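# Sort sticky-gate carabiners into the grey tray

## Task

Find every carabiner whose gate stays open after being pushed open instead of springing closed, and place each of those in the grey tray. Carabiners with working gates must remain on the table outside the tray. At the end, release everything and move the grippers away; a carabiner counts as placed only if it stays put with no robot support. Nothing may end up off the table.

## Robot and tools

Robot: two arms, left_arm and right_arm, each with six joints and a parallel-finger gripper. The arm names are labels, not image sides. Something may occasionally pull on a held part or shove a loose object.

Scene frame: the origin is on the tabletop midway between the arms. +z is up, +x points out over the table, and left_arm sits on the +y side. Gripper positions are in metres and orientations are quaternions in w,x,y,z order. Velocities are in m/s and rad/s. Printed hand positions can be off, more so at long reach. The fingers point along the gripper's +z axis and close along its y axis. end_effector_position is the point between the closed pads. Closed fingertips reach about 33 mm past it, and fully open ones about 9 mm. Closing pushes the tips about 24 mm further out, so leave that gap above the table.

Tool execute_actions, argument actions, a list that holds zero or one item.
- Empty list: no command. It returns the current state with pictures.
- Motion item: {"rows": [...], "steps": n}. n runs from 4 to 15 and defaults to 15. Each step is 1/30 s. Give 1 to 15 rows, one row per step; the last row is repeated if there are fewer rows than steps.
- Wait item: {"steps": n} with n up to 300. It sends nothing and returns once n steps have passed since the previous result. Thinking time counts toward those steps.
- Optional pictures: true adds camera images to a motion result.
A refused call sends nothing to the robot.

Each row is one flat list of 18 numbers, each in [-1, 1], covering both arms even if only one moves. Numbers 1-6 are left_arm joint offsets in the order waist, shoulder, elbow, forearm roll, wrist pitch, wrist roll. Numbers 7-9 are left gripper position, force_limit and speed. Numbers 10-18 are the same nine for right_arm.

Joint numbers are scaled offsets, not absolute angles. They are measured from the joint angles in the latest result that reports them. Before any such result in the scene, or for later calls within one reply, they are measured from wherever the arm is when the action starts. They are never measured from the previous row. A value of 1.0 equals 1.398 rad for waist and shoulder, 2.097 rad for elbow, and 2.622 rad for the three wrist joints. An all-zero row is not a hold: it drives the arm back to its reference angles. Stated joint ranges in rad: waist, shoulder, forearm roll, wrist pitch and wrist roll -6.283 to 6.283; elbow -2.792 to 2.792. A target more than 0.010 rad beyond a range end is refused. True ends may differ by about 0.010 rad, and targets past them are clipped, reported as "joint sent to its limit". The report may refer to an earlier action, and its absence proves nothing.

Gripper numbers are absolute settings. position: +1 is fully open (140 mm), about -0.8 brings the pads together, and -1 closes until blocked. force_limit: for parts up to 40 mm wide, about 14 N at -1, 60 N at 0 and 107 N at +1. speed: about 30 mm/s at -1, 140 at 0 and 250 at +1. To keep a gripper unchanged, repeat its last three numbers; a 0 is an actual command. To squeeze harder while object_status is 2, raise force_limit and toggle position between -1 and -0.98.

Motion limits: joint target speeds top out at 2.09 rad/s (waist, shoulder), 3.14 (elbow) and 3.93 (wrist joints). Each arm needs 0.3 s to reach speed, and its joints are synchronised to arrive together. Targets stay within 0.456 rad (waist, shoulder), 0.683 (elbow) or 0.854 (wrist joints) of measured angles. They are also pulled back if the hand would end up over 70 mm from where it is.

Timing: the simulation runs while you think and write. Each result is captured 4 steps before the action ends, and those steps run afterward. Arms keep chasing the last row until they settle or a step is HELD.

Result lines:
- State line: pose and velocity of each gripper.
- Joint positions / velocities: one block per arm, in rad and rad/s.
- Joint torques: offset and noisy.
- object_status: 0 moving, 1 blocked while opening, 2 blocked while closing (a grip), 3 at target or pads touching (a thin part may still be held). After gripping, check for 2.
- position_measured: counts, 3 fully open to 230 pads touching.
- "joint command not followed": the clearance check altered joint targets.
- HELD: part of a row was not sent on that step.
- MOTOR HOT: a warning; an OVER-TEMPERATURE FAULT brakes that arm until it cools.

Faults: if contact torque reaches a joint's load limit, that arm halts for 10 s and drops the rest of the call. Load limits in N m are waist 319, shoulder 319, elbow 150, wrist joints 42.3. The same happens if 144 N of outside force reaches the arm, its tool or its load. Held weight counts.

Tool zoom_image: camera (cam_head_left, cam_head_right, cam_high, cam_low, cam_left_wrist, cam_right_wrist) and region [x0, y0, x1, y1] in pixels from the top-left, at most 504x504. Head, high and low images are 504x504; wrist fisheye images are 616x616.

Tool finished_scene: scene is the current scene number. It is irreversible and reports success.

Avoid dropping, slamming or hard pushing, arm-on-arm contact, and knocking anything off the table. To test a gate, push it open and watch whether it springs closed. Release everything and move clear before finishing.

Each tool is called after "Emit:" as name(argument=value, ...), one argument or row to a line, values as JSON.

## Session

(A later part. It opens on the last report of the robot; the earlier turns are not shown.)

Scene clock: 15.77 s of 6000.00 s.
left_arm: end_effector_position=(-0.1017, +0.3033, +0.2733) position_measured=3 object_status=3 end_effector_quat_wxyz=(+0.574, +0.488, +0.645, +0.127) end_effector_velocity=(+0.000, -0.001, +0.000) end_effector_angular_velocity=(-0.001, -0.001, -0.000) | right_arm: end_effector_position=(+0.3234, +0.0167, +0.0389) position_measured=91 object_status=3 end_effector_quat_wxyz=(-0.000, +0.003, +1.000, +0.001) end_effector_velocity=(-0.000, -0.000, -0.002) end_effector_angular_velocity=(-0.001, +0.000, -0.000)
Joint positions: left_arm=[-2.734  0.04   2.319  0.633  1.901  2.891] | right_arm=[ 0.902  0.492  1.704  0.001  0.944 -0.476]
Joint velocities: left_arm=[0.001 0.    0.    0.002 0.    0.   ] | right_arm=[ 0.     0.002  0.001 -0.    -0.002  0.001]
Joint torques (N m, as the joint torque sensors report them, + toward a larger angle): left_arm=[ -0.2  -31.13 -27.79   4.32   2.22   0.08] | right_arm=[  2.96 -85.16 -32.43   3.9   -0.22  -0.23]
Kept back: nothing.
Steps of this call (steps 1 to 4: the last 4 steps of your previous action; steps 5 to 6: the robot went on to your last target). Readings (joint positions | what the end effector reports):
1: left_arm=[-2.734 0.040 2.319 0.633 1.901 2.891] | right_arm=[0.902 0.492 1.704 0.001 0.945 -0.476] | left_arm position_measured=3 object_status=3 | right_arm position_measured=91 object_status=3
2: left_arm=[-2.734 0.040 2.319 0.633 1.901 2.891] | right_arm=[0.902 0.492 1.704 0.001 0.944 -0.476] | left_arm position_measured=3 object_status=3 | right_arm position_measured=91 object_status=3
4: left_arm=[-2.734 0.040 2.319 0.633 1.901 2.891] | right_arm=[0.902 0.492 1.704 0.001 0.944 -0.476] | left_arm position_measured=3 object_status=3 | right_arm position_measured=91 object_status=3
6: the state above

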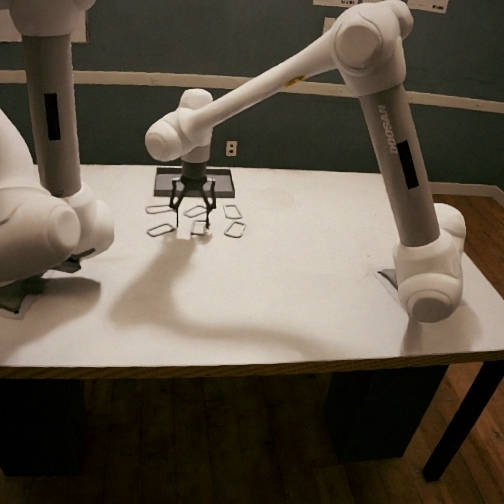

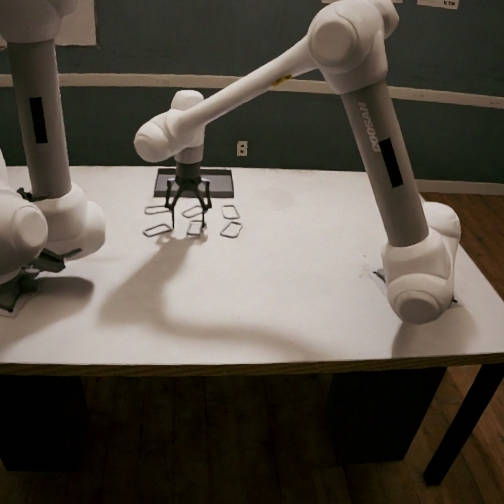

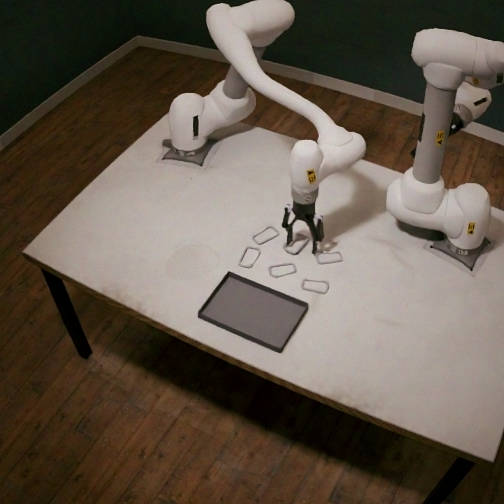

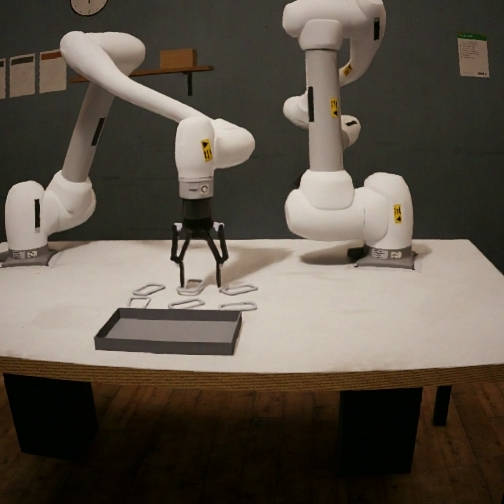

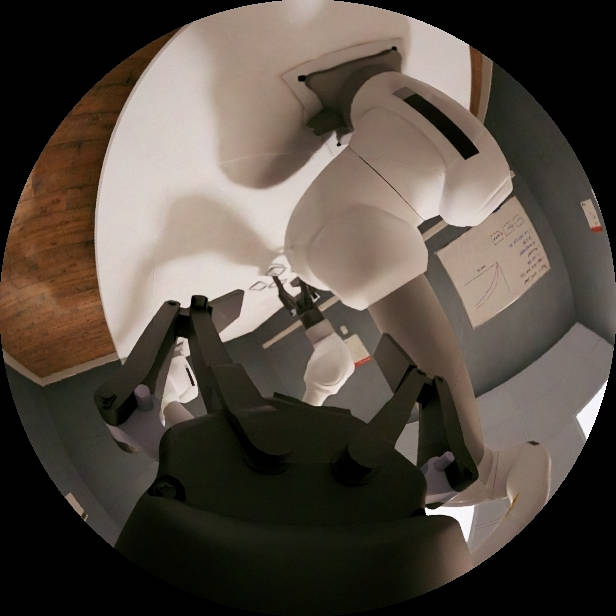

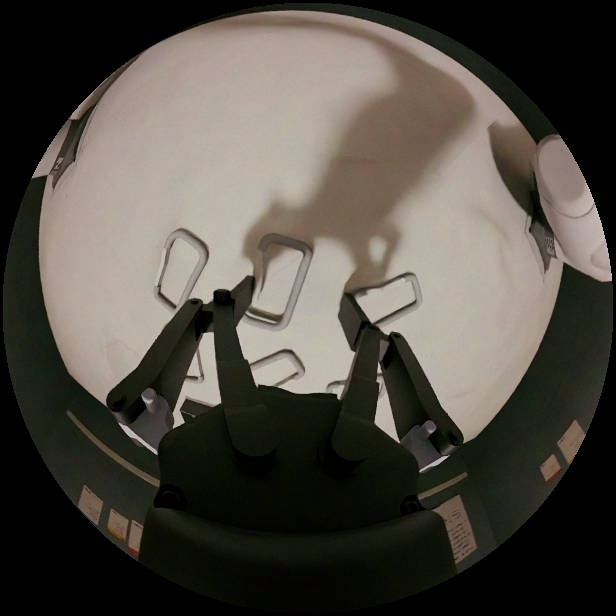

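Emit:
execute_actions(
  actions=[
    {"rows":[[0,0,0,0,0,0,1,0,0,0.013,-0.0066,0.0066,0,-0.0018,0.007,0.4,0,0]],"steps":15},
  ],
)

Emit:
execute_actions(
  actions=[
    {"steps":4},
  ],
  pictures=true,
)

Emit:
zoom_image(
  camera="cam_right_wrist",
  region=[200, 200, 380, 360],
)

Scene clock: 16.50 s of 6000.00 s.
left_arm: end_effector_position=(-0.1017, +0.3033, +0.2733) position_measured=3 object_status=3 end_effector_quat_wxyz=(+0.574, +0.488, +0.645, +0.127) end_effector_velocity=(-0.000, +0.000, +0.000) end_effector_angular_velocity=(+0.001, -0.001, -0.001) | right_arm: end_effector_position=(+0.3083, +0.0164, +0.0394) position_measured=78 object_status=3 end_effector_quat_wxyz=(-0.000, +0.003, +1.000, +0.001) end_effector_velocity=(-0.001, -0.000, +0.000) end_effector_angular_velocity=(-0.000, -0.001, +0.000)
Joint positions: left_arm=[-2.734  0.04   2.319  0.633  1.901  2.891] | right_arm=[ 0.92   0.483  1.718  0.001  0.939 -0.457]
Joint velocities: left_arm=[-0.001 -0.    -0.     0.     0.     0.002] | right_arm=[ 0.002 -0.001  0.001 -0.001 -0.001  0.002]
Joint torques (N m, as the joint torque sensors report them, + toward a larger angle): left_arm=[ -0.65 -31.08 -27.6    4.38   2.18   0.09] | right_arm=[  0.49 -81.82 -32.65   3.57  -0.33  -0.6 ]
Steps of this call (steps 1 to 11: the robot went on to your last target; steps 12 to 22: the first 11 steps of this action). Readings (joint positions | what the end effector reports):
12: left_arm=[-2.734 0.040 2.319 0.633 1.901 2.891] | right_arm=[0.902 0.493 1.704 0.001 0.944 -0.476] | left_arm position_measured=3 object_status=3 | right_arm position_measured=91 object_status=0
13: left_arm=[-2.734 0.040 2.319 0.633 1.901 2.891] | right_arm=[0.905 0.491 1.707 0.001 0.943 -0.472] | left_arm position_measured=3 object_status=3 | right_arm position_measured=88 object_status=0
15: left_arm=[-2.734 0.040 2.319 0.633 1.901 2.891] | right_arm=[0.914 0.486 1.714 0.001 0.941 -0.463] | left_arm position_measured=3 object_status=3 | right_arm position_measured=78 object_status=0
19: left_arm=[-2.734 0.040 2.319 0.633 1.901 2.891] | right_arm=[0.919 0.484 1.718 0.001 0.939 -0.458] | left_arm position_measured=3 object_status=3 | right_arm position_measured=78 object_status=0
22: the state above

Scene clock: 16.63 s of 6000.00 s.
left_arm: end_effector_position=(-0.1017, +0.3033, +0.2733) position_measured=3 object_status=3 end_effector_quat_wxyz=(+0.574, +0.488, +0.645, +0.127) end_effector_velocity=(-0.000, +0.000, -0.000) end_effector_angular_velocity=(+0.002, -0.000, -0.001) | right_arm: end_effector_position=(+0.3082, +0.0164, +0.0394) position_measured=78 object_status=3 end_effector_quat_wxyz=(-0.000, +0.003, +1.000, +0.001) end_effector_velocity=(-0.000, +0.000, -0.001) end_effector_angular_velocity=(+0.000, +0.000, -0.001)
Joint positions: left_arm=[-2.734  0.04   2.319  0.633  1.901  2.891] | right_arm=[ 0.92   0.483  1.718  0.001  0.939 -0.457]
Joint velocities: left_arm=[-0.001 -0.    -0.    -0.001 -0.     0.001] | right_arm=[ 0.     0.001 -0.     0.    -0.001  0.001]
Joint torques (N m, as the joint torque sensors report them, + toward a larger angle): left_arm=[ -0.08 -31.23 -27.8    4.37   2.33   0.05] | right_arm=[  3.43 -82.67 -32.4    3.57  -0.1   -0.34]
Kept back: nothing.
Steps of this call (steps 1 to 4: the last 4 steps of your previous action). Readings (joint positions | what the end effector reports):
1: left_arm=[-2.734 0.040 2.319 0.633 1.901 2.891] | right_arm=[0.920 0.483 1.718 0.001 0.939 -0.457] | left_arm position_measured=3 object_status=3 | right_arm position_measured=78 object_status=3
2: left_arm=[-2.734 0.040 2.319 0.633 1.901 2.891] | right_arm=[0.920 0.483 1.718 0.001 0.939 -0.457] | left_arm position_measured=3 object_status=3 | right_arm position_measured=78 object_status=3
4: the state above

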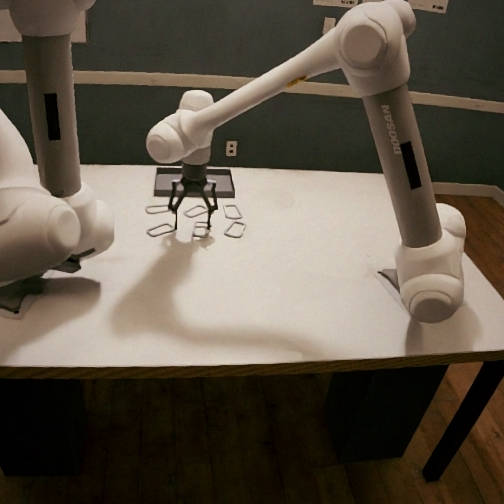

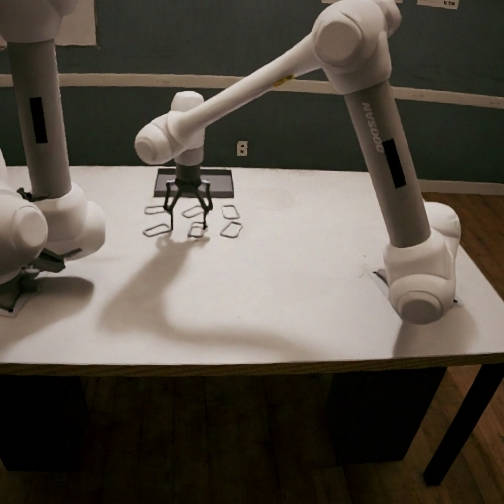

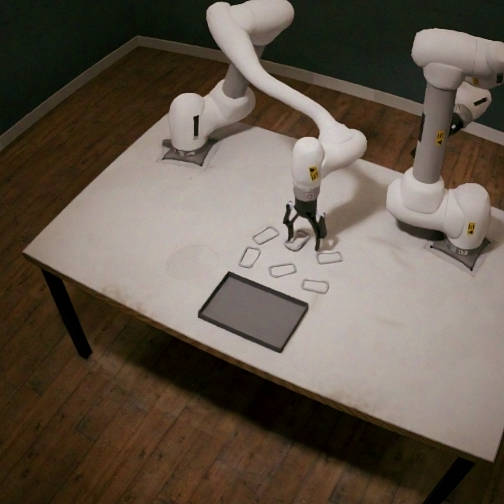

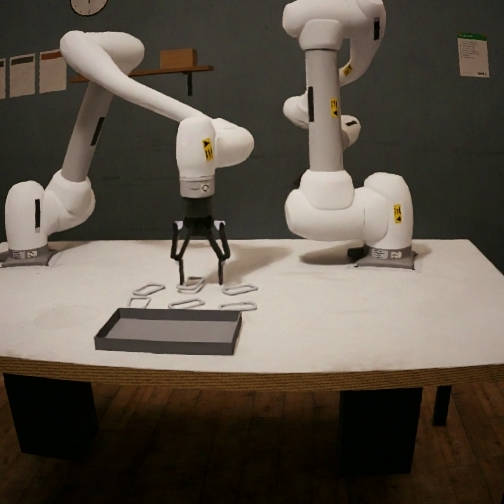

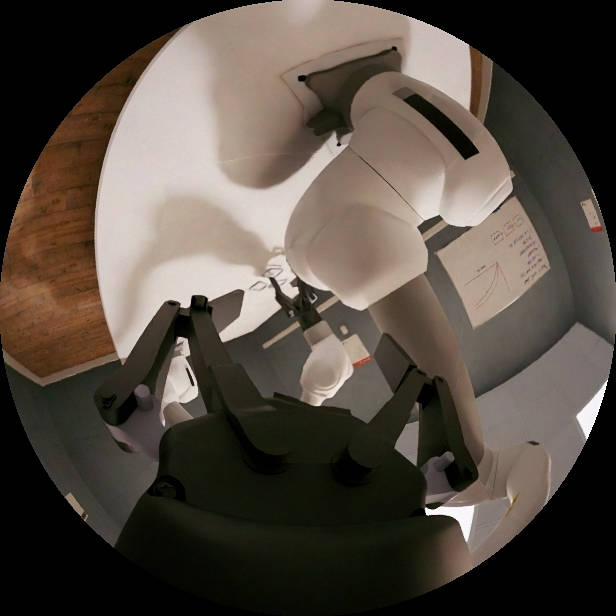

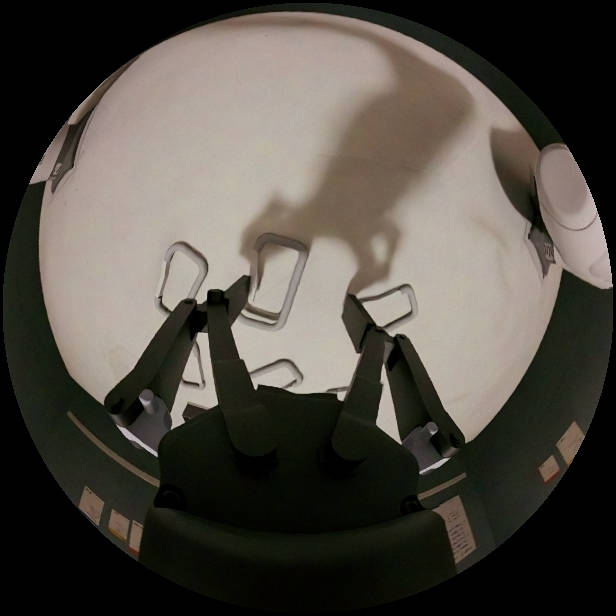

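Region (200, 200, 380, 360) of cam_right_wrist's 616x616 image, scaled by 2.800, with more detail than that image has.

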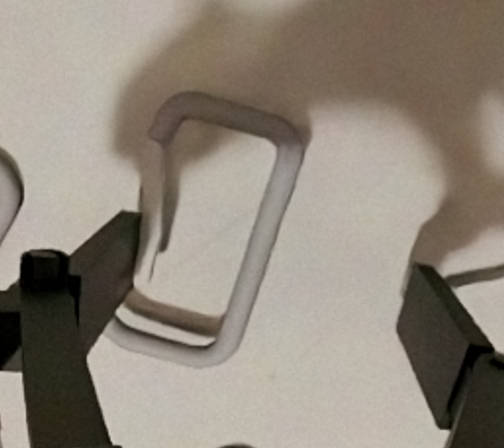

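Emit:
execute_actions(
  actions=[
    {"rows":[[0,0,0,0,0,0,1,0,0,0,-0.045,-0.018,0,0.038,0,0.4,0,0],[0,0,0,0,0,0,1,0,0,0,-0.045,-0.018,0,0.038,0,0.4,0,0],[0,0,0,0,0,0,1,0,0,0,-0.045,-0.018,0,0.038,0,0.4,0,0],[0,0,0,0,0,0,1,0,0,0,-0.045,-0.018,0,0.038,0,0.4,0,0],[0,0,0,0,0,0,1,0,0,-0.1,-0.07,0,0,0.04,0.07,0.4,0,0],[0,0,0,0,0,0,1,0,0,-0.1,-0.07,0,0,0.04,0.07,0.4,0,0],[0,0,0,0,0,0,1,0,0,-0.486,-0.138,0.076,0,0.014,0.338,0.4,0,0]],"steps":15},
  ],
)

Emit:
execute_actions(
  actions=[
    {"steps":45},
  ],
  pictures=true,
)

Scene clock: 18.77 s of 6000.00 s.
left_arm: end_effector_position=(-0.1017, +0.3033, +0.2733) position_measured=3 object_status=3 end_effector_quat_wxyz=(+0.574, +0.488, +0.645, +0.127) end_effector_velocity=(-0.000, +0.000, +0.000) end_effector_angular_velocity=(+0.000, +0.001, -0.001) | right_arm: end_effector_position=(+0.3571, -0.0294, +0.0985) position_measured=78 object_status=3 end_effector_quat_wxyz=(+0.000, +0.123, +0.992, +0.001) end_effector_velocity=(+0.296, -0.290, +0.004) end_effector_angular_velocity=(-0.001, +0.004, -1.564)
Joint positions: left_arm=[-2.734  0.04   2.319  0.633  1.901  2.891] | right_arm=[ 0.831  0.403  1.717  0.001  1.019 -0.304]
Joint velocities: left_arm=[-0.001 -0.001  0.    -0.    -0.     0.   ] | right_arm=[-0.561 -0.157  0.228  0.001 -0.069  1.003]
Joint torques (N m, as the joint torque sensors report them, + toward a larger angle): left_arm=[ -0.28 -30.78 -27.71   4.29   2.3   -0.02] | right_arm=[  7.17 -82.79 -38.79   4.39  -0.43  -0.15]
Steps of this call (steps 1 to 15: the robot went on to your last target; steps 16 to 53: nothing new was sent; steps 54 to 64: the first 11 steps of this action). Readings (joint positions | what the end effector reports):
54: left_arm=[-2.734 0.040 2.319 0.633 1.901 2.891] | right_arm=[0.920 0.483 1.718 0.001 0.939 -0.457] | left_arm position_measured=3 object_status=3 | right_arm position_measured=78 object_status=3
55: left_arm=[-2.734 0.040 2.319 0.633 1.901 2.891] | right_arm=[0.920 0.480 1.717 0.001 0.945 -0.457] | left_arm position_measured=3 object_status=3 | right_arm position_measured=78 object_status=3
57: left_arm=[-2.734 0.040 2.319 0.633 1.901 2.891] | right_arm=[0.920 0.453 1.700 0.001 0.987 -0.457] | left_arm position_measured=3 object_status=3 | right_arm position_measured=78 object_status=3
61: left_arm=[-2.734 0.040 2.319 0.633 1.901 2.891] | right_arm=[0.892 0.419 1.693 0.001 1.025 -0.415] | left_arm position_measured=3 object_status=3 | right_arm position_measured=78 object_status=3
64: the state above

Scene clock: 20.27 s of 6000.00 s.
left_arm: end_effector_position=(-0.1017, +0.3033, +0.2733) position_measured=3 object_status=3 end_effector_quat_wxyz=(+0.574, +0.488, +0.645, +0.127) end_effector_velocity=(+0.000, +0.000, +0.000) end_effector_angular_velocity=(+0.000, +0.001, -0.000) | right_arm: end_effector_position=(+0.5760, -0.3639, +0.0998) position_measured=78 object_status=3 end_effector_quat_wxyz=(-0.001, +0.707, +0.707, -0.001) end_effector_velocity=(+0.000, +0.000, +0.000) end_effector_angular_velocity=(+0.001, -0.000, -0.001)
Joint positions: left_arm=[-2.734  0.04   2.319  0.633  1.901  2.891] | right_arm=[0.241 0.29  1.877 0.001 0.976 0.429]
Joint velocities: left_arm=[-0.    -0.001 -0.    -0.    -0.     0.   ] | right_arm=[-0.    -0.     0.     0.001 -0.     0.001]
Joint torques (N m, as the joint torque sensors report them, + toward a larger angle): left_arm=[  0.46 -31.11 -27.92   4.35   2.2    0.  ] | right_arm=[  4.37 -65.93 -33.69   3.65   0.01  -0.47]
Kept back: nothing.
Steps of this call (steps 1 to 4: the last 4 steps of your previous action; steps 5 to 45: the robot went on to your last target). Readings (joint positions | what the end effector reports):
1: left_arm=[-2.734 0.040 2.319 0.633 1.901 2.891] | right_arm=[0.812 0.398 1.725 0.001 1.017 -0.272] | left_arm position_measured=3 object_status=3 | right_arm position_measured=78 object_status=3
2: left_arm=[-2.734 0.040 2.319 0.633 1.901 2.891] | right_arm=[0.793 0.393 1.731 0.001 1.015 -0.241] | left_arm position_measured=3 object_status=3 | right_arm position_measured=78 object_status=3
4: left_arm=[-2.734 0.040 2.319 0.633 1.901 2.891] | right_arm=[0.755 0.384 1.744 0.001 1.012 -0.182] | left_arm position_measured=3 object_status=3 | right_arm position_measured=78 object_status=3
8: left_arm=[-2.734 0.040 2.319 0.633 1.901 2.891] | right_arm=[0.677 0.368 1.767 0.001 1.006 -0.078] | left_arm position_measured=3 object_status=3 | right_arm position_measured=78 object_status=3
45: the state above

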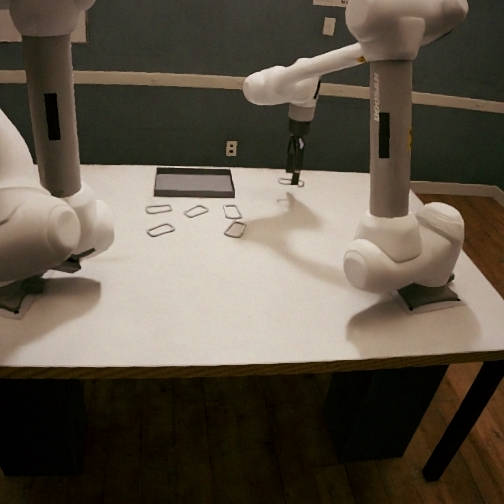

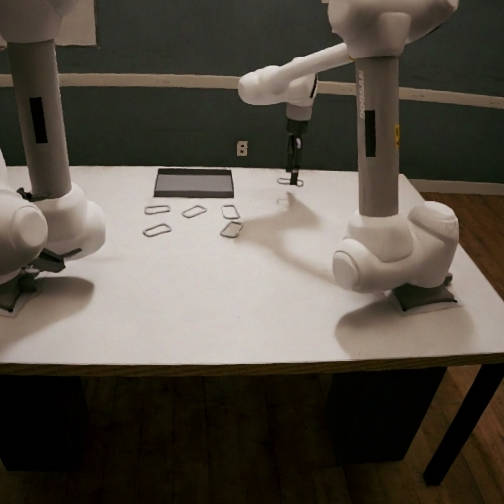

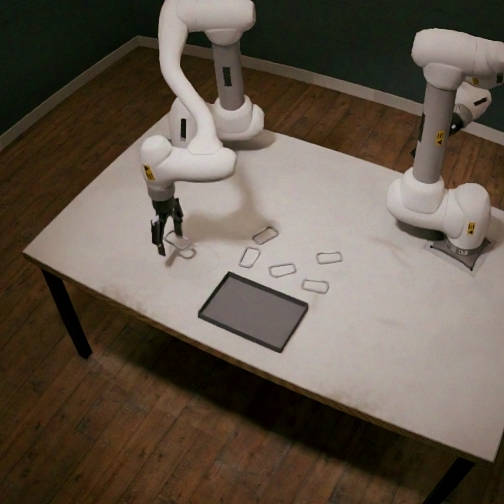

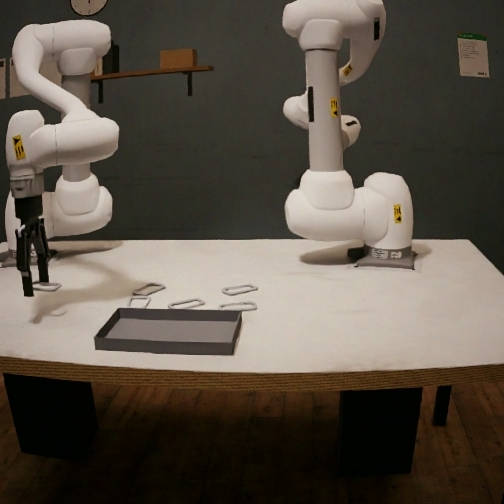

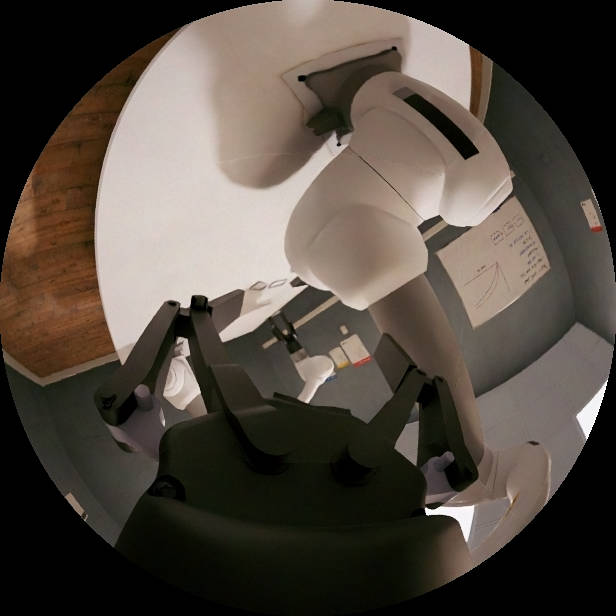

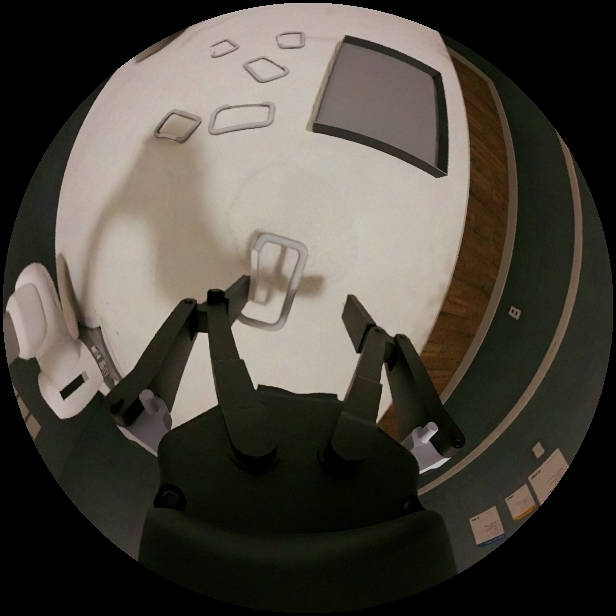

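Emit:
execute_actions(
  actions=[
    {"rows":[[0,0,0,0,0,0,1,0,0,0.102,0.166,-0.109,0,-0.001,0.055,0.4,0,0]],"steps":15},
  ],
)

Emit:
execute_actions(
  actions=[
    {"steps":15},
  ],
  pictures=true,
)

Scene clock: 21.13 s of 6000.00 s.
left_arm: end_effector_position=(-0.1017, +0.3033, +0.2733) position_measured=3 object_status=3 end_effector_quat_wxyz=(+0.574, +0.488, +0.645, +0.127) end_effector_velocity=(+0.000, -0.000, +0.000) end_effector_angular_velocity=(-0.001, +0.000, +0.002) | right_arm: end_effector_position=(+0.6254, -0.2575, +0.0602) position_measured=78 object_status=3 end_effector_quat_wxyz=(-0.001, +0.708, +0.707, -0.001) end_effector_velocity=(+0.121, +0.359, -0.155) end_effector_angular_velocity=(-0.003, +0.004, +0.002)
Joint positions: left_arm=[-2.734  0.04   2.319  0.633  1.901  2.891] | right_arm=[0.344 0.46  1.71  0.001 0.974 0.534]
Joint velocities: left_arm=[ 0.002 -0.     0.    -0.     0.    -0.001] | right_arm=[ 0.336  0.546 -0.535  0.    -0.006  0.335]
Joint torques (N m, as the joint torque sensors report them, + toward a larger angle): left_arm=[ -0.41 -31.45 -28.02   4.35   2.18   0.08] | right_arm=[  4.37 -81.34 -32.18   3.79  -0.42  -0.06]
Steps of this call (steps 1 to 15: the robot went on to your last target; steps 16 to 26: the first 11 steps of this action). Readings (joint positions | what the end effector reports):
16: left_arm=[-2.734 0.040 2.319 0.633 1.901 2.891] | right_arm=[0.241 0.290 1.877 0.001 0.976 0.429] | left_arm position_measured=3 object_status=3 | right_arm position_measured=78 object_status=3
17: left_arm=[-2.734 0.040 2.319 0.633 1.901 2.891] | right_arm=[0.242 0.294 1.874 0.001 0.976 0.431] | left_arm position_measured=3 object_status=3 | right_arm position_measured=78 object_status=3
19: left_arm=[-2.734 0.040 2.319 0.633 1.901 2.891] | right_arm=[0.260 0.323 1.845 0.001 0.976 0.450] | left_arm position_measured=3 object_status=3 | right_arm position_measured=78 object_status=3
23: left_arm=[-2.734 0.040 2.319 0.633 1.901 2.891] | right_arm=[0.310 0.404 1.765 0.001 0.975 0.500] | left_arm position_measured=3 object_status=3 | right_arm position_measured=78 object_status=3
26: the state above

Scene clock: 21.63 s of 6000.00 s.
left_arm: end_effector_position=(-0.1017, +0.3033, +0.2733) position_measured=3 object_status=3 end_effector_quat_wxyz=(+0.574, +0.488, +0.645, +0.127) end_effector_velocity=(-0.001, +0.000, -0.000) end_effector_angular_velocity=(-0.001, +0.000, -0.002) | right_arm: end_effector_position=(+0.6377, -0.2158, +0.0415) position_measured=78 object_status=3 end_effector_quat_wxyz=(-0.001, +0.708, +0.707, -0.001) end_effector_velocity=(+0.000, +0.001, +0.001) end_effector_angular_velocity=(+0.001, -0.001, +0.000)
Joint positions: left_arm=[-2.734  0.04   2.319  0.633  1.901  2.891] | right_arm=[0.383 0.522 1.649 0.001 0.973 0.573]
Joint velocities: left_arm=[-0.003  0.001 -0.    -0.    -0.    -0.002] | right_arm=[ 0.001 -0.001 -0.001  0.001  0.     0.   ]
Joint torques (N m, as the joint torque sensors report them, + toward a larger angle): left_arm=[ -0.4  -30.43 -28.09   4.36   2.2    0.02] | right_arm=[  2.83 -87.56 -32.54   3.65  -0.23  -0.27]
Kept back: nothing.
Steps of this call (steps 1 to 4: the last 4 steps of your previous action; steps 5 to 15: the robot went on to your last target). Readings (joint positions | what the end effector reports):
1: left_arm=[-2.734 0.040 2.319 0.633 1.901 2.891] | right_arm=[0.356 0.478 1.693 0.001 0.974 0.545] | left_arm position_measured=3 object_status=3 | right_arm position_measured=78 object_status=3
2: left_arm=[-2.734 0.040 2.319 0.633 1.901 2.891] | right_arm=[0.365 0.494 1.677 0.001 0.974 0.555] | left_arm position_measured=3 object_status=3 | right_arm position_measured=78 object_status=3
4: left_arm=[-2.734 0.040 2.319 0.633 1.901 2.891] | right_arm=[0.378 0.514 1.657 0.001 0.973 0.568] | left_arm position_measured=3 object_status=3 | right_arm position_measured=78 object_status=3
8: left_arm=[-2.734 0.040 2.319 0.633 1.901 2.891] | right_arm=[0.383 0.521 1.650 0.001 0.973 0.572] | left_arm position_measured=3 object_status=3 | right_arm position_measured=78 object_status=3
15: the state above

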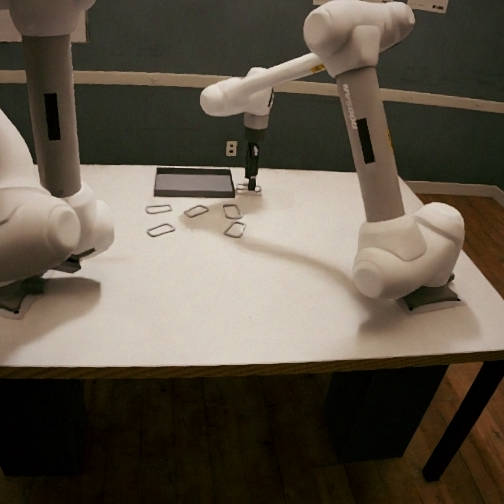

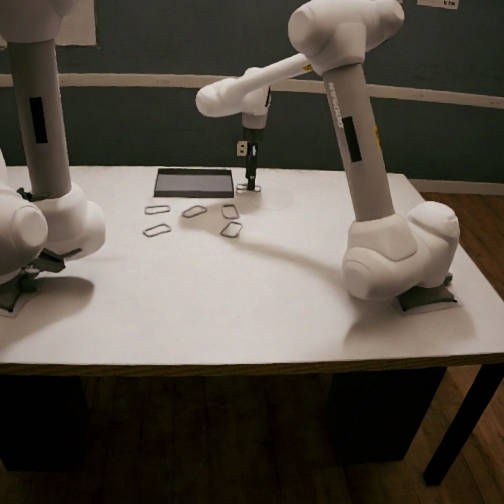

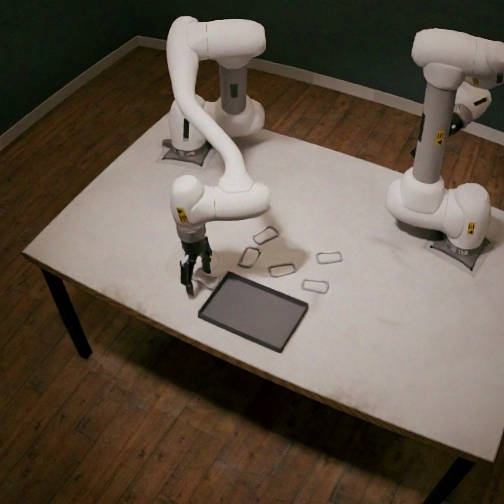

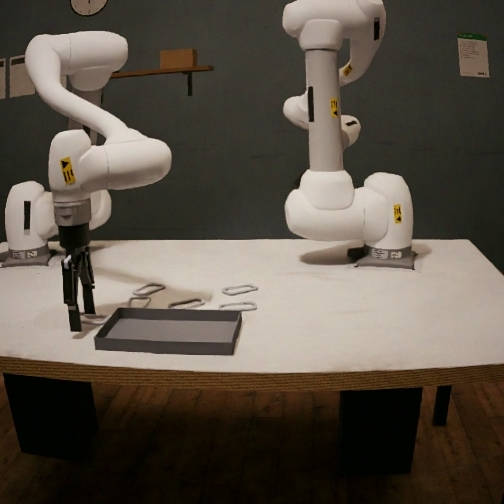

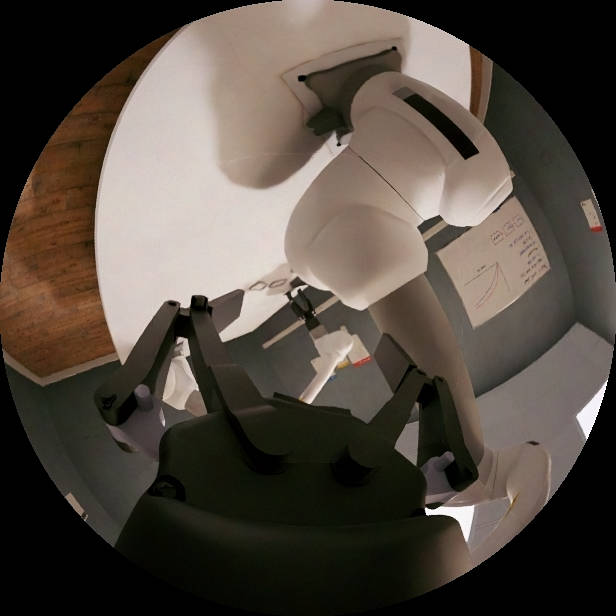

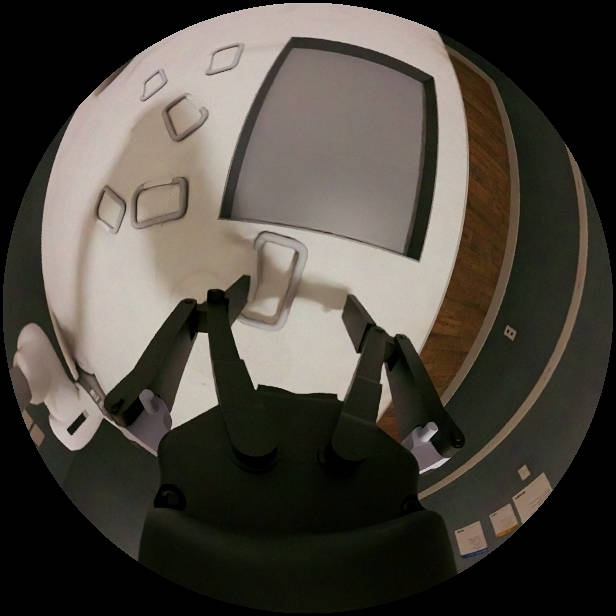

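Emit:
execute_actions(
  actions=[
    {"rows":[[0,0,0,0,0,0,1,0,0,0.004,0.006,-0.002,0,-0.001,0.002,0.4,0,0],[0,0,0,0,0,0,1,0,0,0.004,0.006,-0.002,0,-0.001,0.002,0.4,0,0],[0,0,0,0,0,0,1,0,0,0.008,0.009,-0.005,0,0,0.004,0.4,0,0],[0,0,0,0,0,0,1,0,0,0.008,0.009,-0.005,0,0,0.004,0.4,0,0],[0,0,0,0,0,0,1,0,0,0.013,0.013,-0.009,0,0.001,0.007,0.4,0,0],[0,0,0,0,0,0,1,0,0,0.013,0.013,-0.009,0,0.001,0.007,0.4,0,0],[0,0,0,0,0,0,1,0,0,0.018,0.0165,-0.013,0,0.002,0.0095,0.4,0,0],[0,0,0,0,0,0,1,0,0,0.018,0.0165,-0.013,0,0.002,0.0095,0.4,0,0],[0,0,0,0,0,0,1,0,0,0.0225,0.02,-0.0172,0,0.003,0.012,0.4,0,0]],"steps":15},
  ],
)

Emit:
execute_actions(
  actions=[
    {"steps":5},
  ],
  pictures=true,
)

Scene clock: 22.43 s of 6000.00 s.
left_arm: end_effector_position=(-0.1017, +0.3033, +0.2733) position_measured=3 object_status=3 end_effector_quat_wxyz=(+0.574, +0.488, +0.645, +0.127) end_effector_velocity=(+0.001, -0.000, +0.000) end_effector_angular_velocity=(+0.002, -0.000, +0.002) | right_arm: end_effector_position=(+0.6376, -0.1912, +0.0364) position_measured=78 object_status=3 end_effector_quat_wxyz=(-0.001, +0.708, +0.707, -0.002) end_effector_velocity=(+0.002, +0.078, -0.001) end_effector_angular_velocity=(+0.006, -0.009, +0.003)
Joint positions: left_arm=[-2.734  0.04   2.319  0.633  1.901  2.891] | right_arm=[0.41  0.546 1.619 0.001 0.979 0.599]
Joint velocities: left_arm=[ 0.002 -0.    -0.    -0.001  0.     0.002] | right_arm=[ 0.081  0.061 -0.103 -0.     0.031  0.079]
Joint torques (N m, as the joint torque sensors report them, + toward a larger angle): left_arm=[ -0.25 -31.2  -27.79   4.34   2.31   0.05] | right_arm=[ -2.81 -92.88 -31.8    3.4    0.14  -0.12]
Steps of this call (steps 1 to 13: the robot went on to your last target; steps 14 to 24: the first 11 steps of this action). Readings (joint positions | what the end effector reports):
14: left_arm=[-2.734 0.040 2.319 0.633 1.901 2.891] | right_arm=[0.383 0.522 1.649 0.001 0.973 0.573] | left_arm position_measured=3 object_status=3 | right_arm position_measured=78 object_status=3
15: left_arm=[-2.734 0.040 2.319 0.633 1.901 2.891] | right_arm=[0.384 0.524 1.648 0.001 0.973 0.574] | left_arm position_measured=3 object_status=3 | right_arm position_measured=78 object_status=3
17: left_arm=[-2.734 0.040 2.319 0.633 1.901 2.891] | right_arm=[0.388 0.529 1.645 0.001 0.972 0.578] | left_arm position_measured=3 object_status=3 | right_arm position_measured=78 object_status=3
21: left_arm=[-2.734 0.040 2.319 0.633 1.901 2.891] | right_arm=[0.400 0.539 1.632 0.001 0.975 0.590] | left_arm position_measured=3 object_status=3 | right_arm position_measured=78 object_status=3
24: the state above

Scene clock: 22.60 s of 6000.00 s.
left_arm: end_effector_position=(-0.1017, +0.3033, +0.2733) position_measured=3 object_status=3 end_effector_quat_wxyz=(+0.574, +0.488, +0.645, +0.127) end_effector_velocity=(-0.000, -0.000, -0.000) end_effector_angular_velocity=(+0.001, -0.002, +0.000) | right_arm: end_effector_position=(+0.6378, -0.1867, +0.0364) position_measured=78 object_status=3 end_effector_quat_wxyz=(-0.001, +0.708, +0.707, -0.001) end_effector_velocity=(+0.001, +0.005, +0.002) end_effector_angular_velocity=(+0.001, -0.003, -0.001)
Joint positions: left_arm=[-2.734  0.04   2.319  0.633  1.901  2.891] | right_arm=[0.414 0.55  1.613 0.001 0.981 0.604]
Joint velocities: left_arm=[ 0.001  0.002 -0.     0.    -0.     0.001] | right_arm=[ 0.005  0.002 -0.009 -0.001  0.003  0.007]
Joint torques (N m, as the joint torque sensors report them, + toward a larger angle): left_arm=[ -0.6  -31.84 -27.78   4.31   2.27   0.02] | right_arm=[  3.02 -92.22 -33.11   3.95  -0.11  -0.14]
Kept back: nothing.
Steps of this call (steps 1 to 4: the last 4 steps of your previous action; step 5: the robot went on to your last target). Readings (joint positions | what the end effector reports):
1: left_arm=[-2.734 0.040 2.319 0.633 1.901 2.891] | right_arm=[0.412 0.548 1.617 0.001 0.980 0.601] | left_arm position_measured=3 object_status=3 | right_arm position_measured=78 object_status=3
2: left_arm=[-2.734 0.040 2.319 0.633 1.901 2.891] | right_arm=[0.413 0.549 1.615 0.001 0.980 0.603] | left_arm position_measured=3 object_status=3 | right_arm position_measured=78 object_status=3
4: left_arm=[-2.734 0.040 2.319 0.633 1.901 2.891] | right_arm=[0.414 0.550 1.614 0.001 0.981 0.604] | left_arm position_measured=3 object_status=3 | right_arm position_measured=78 object_status=3
5: the state above

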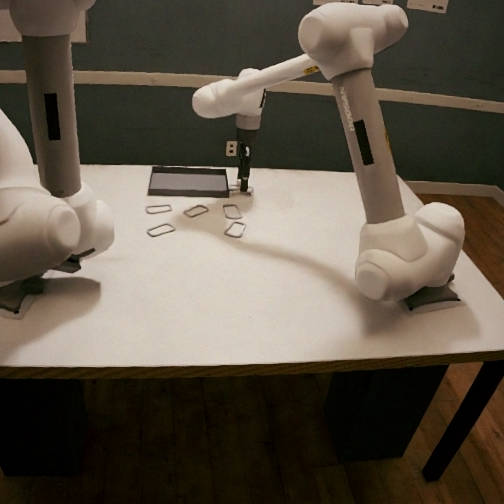

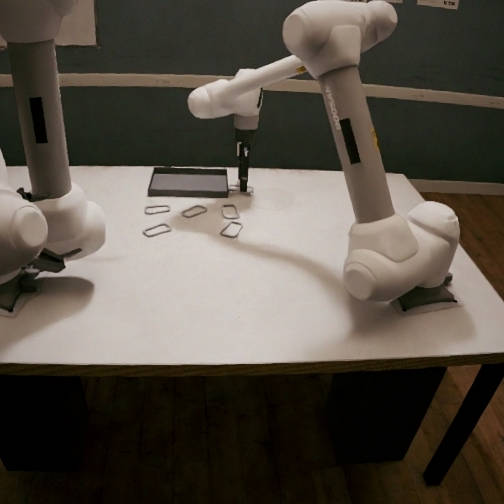

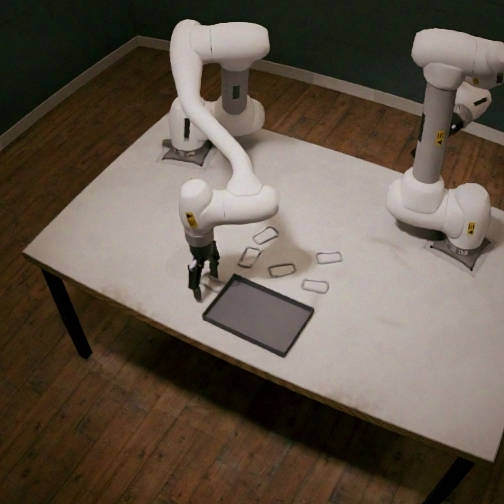

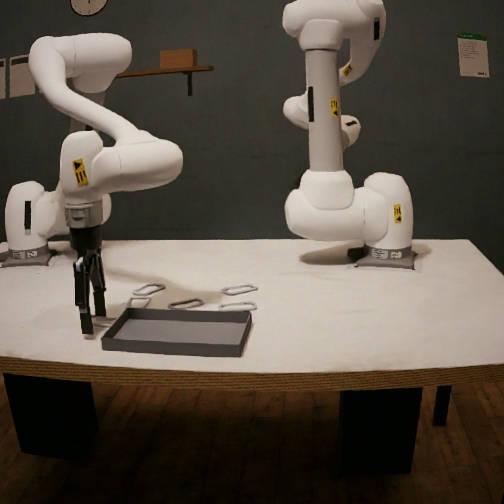

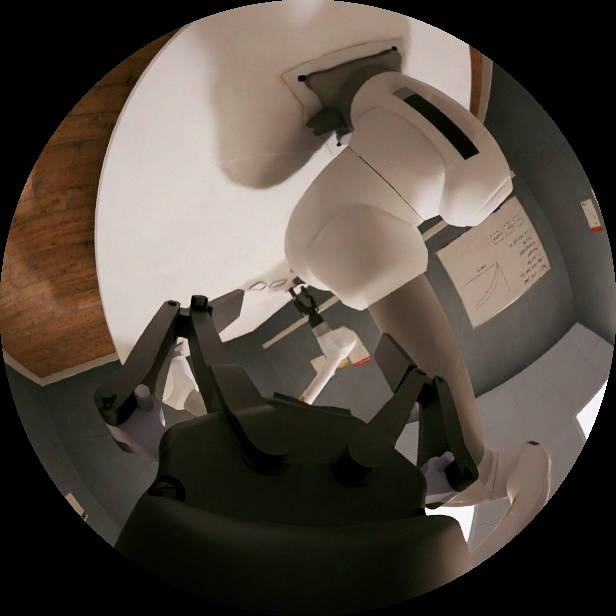

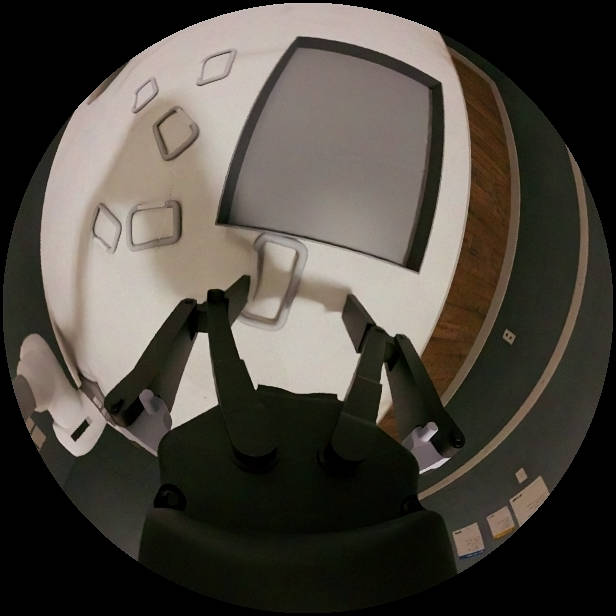

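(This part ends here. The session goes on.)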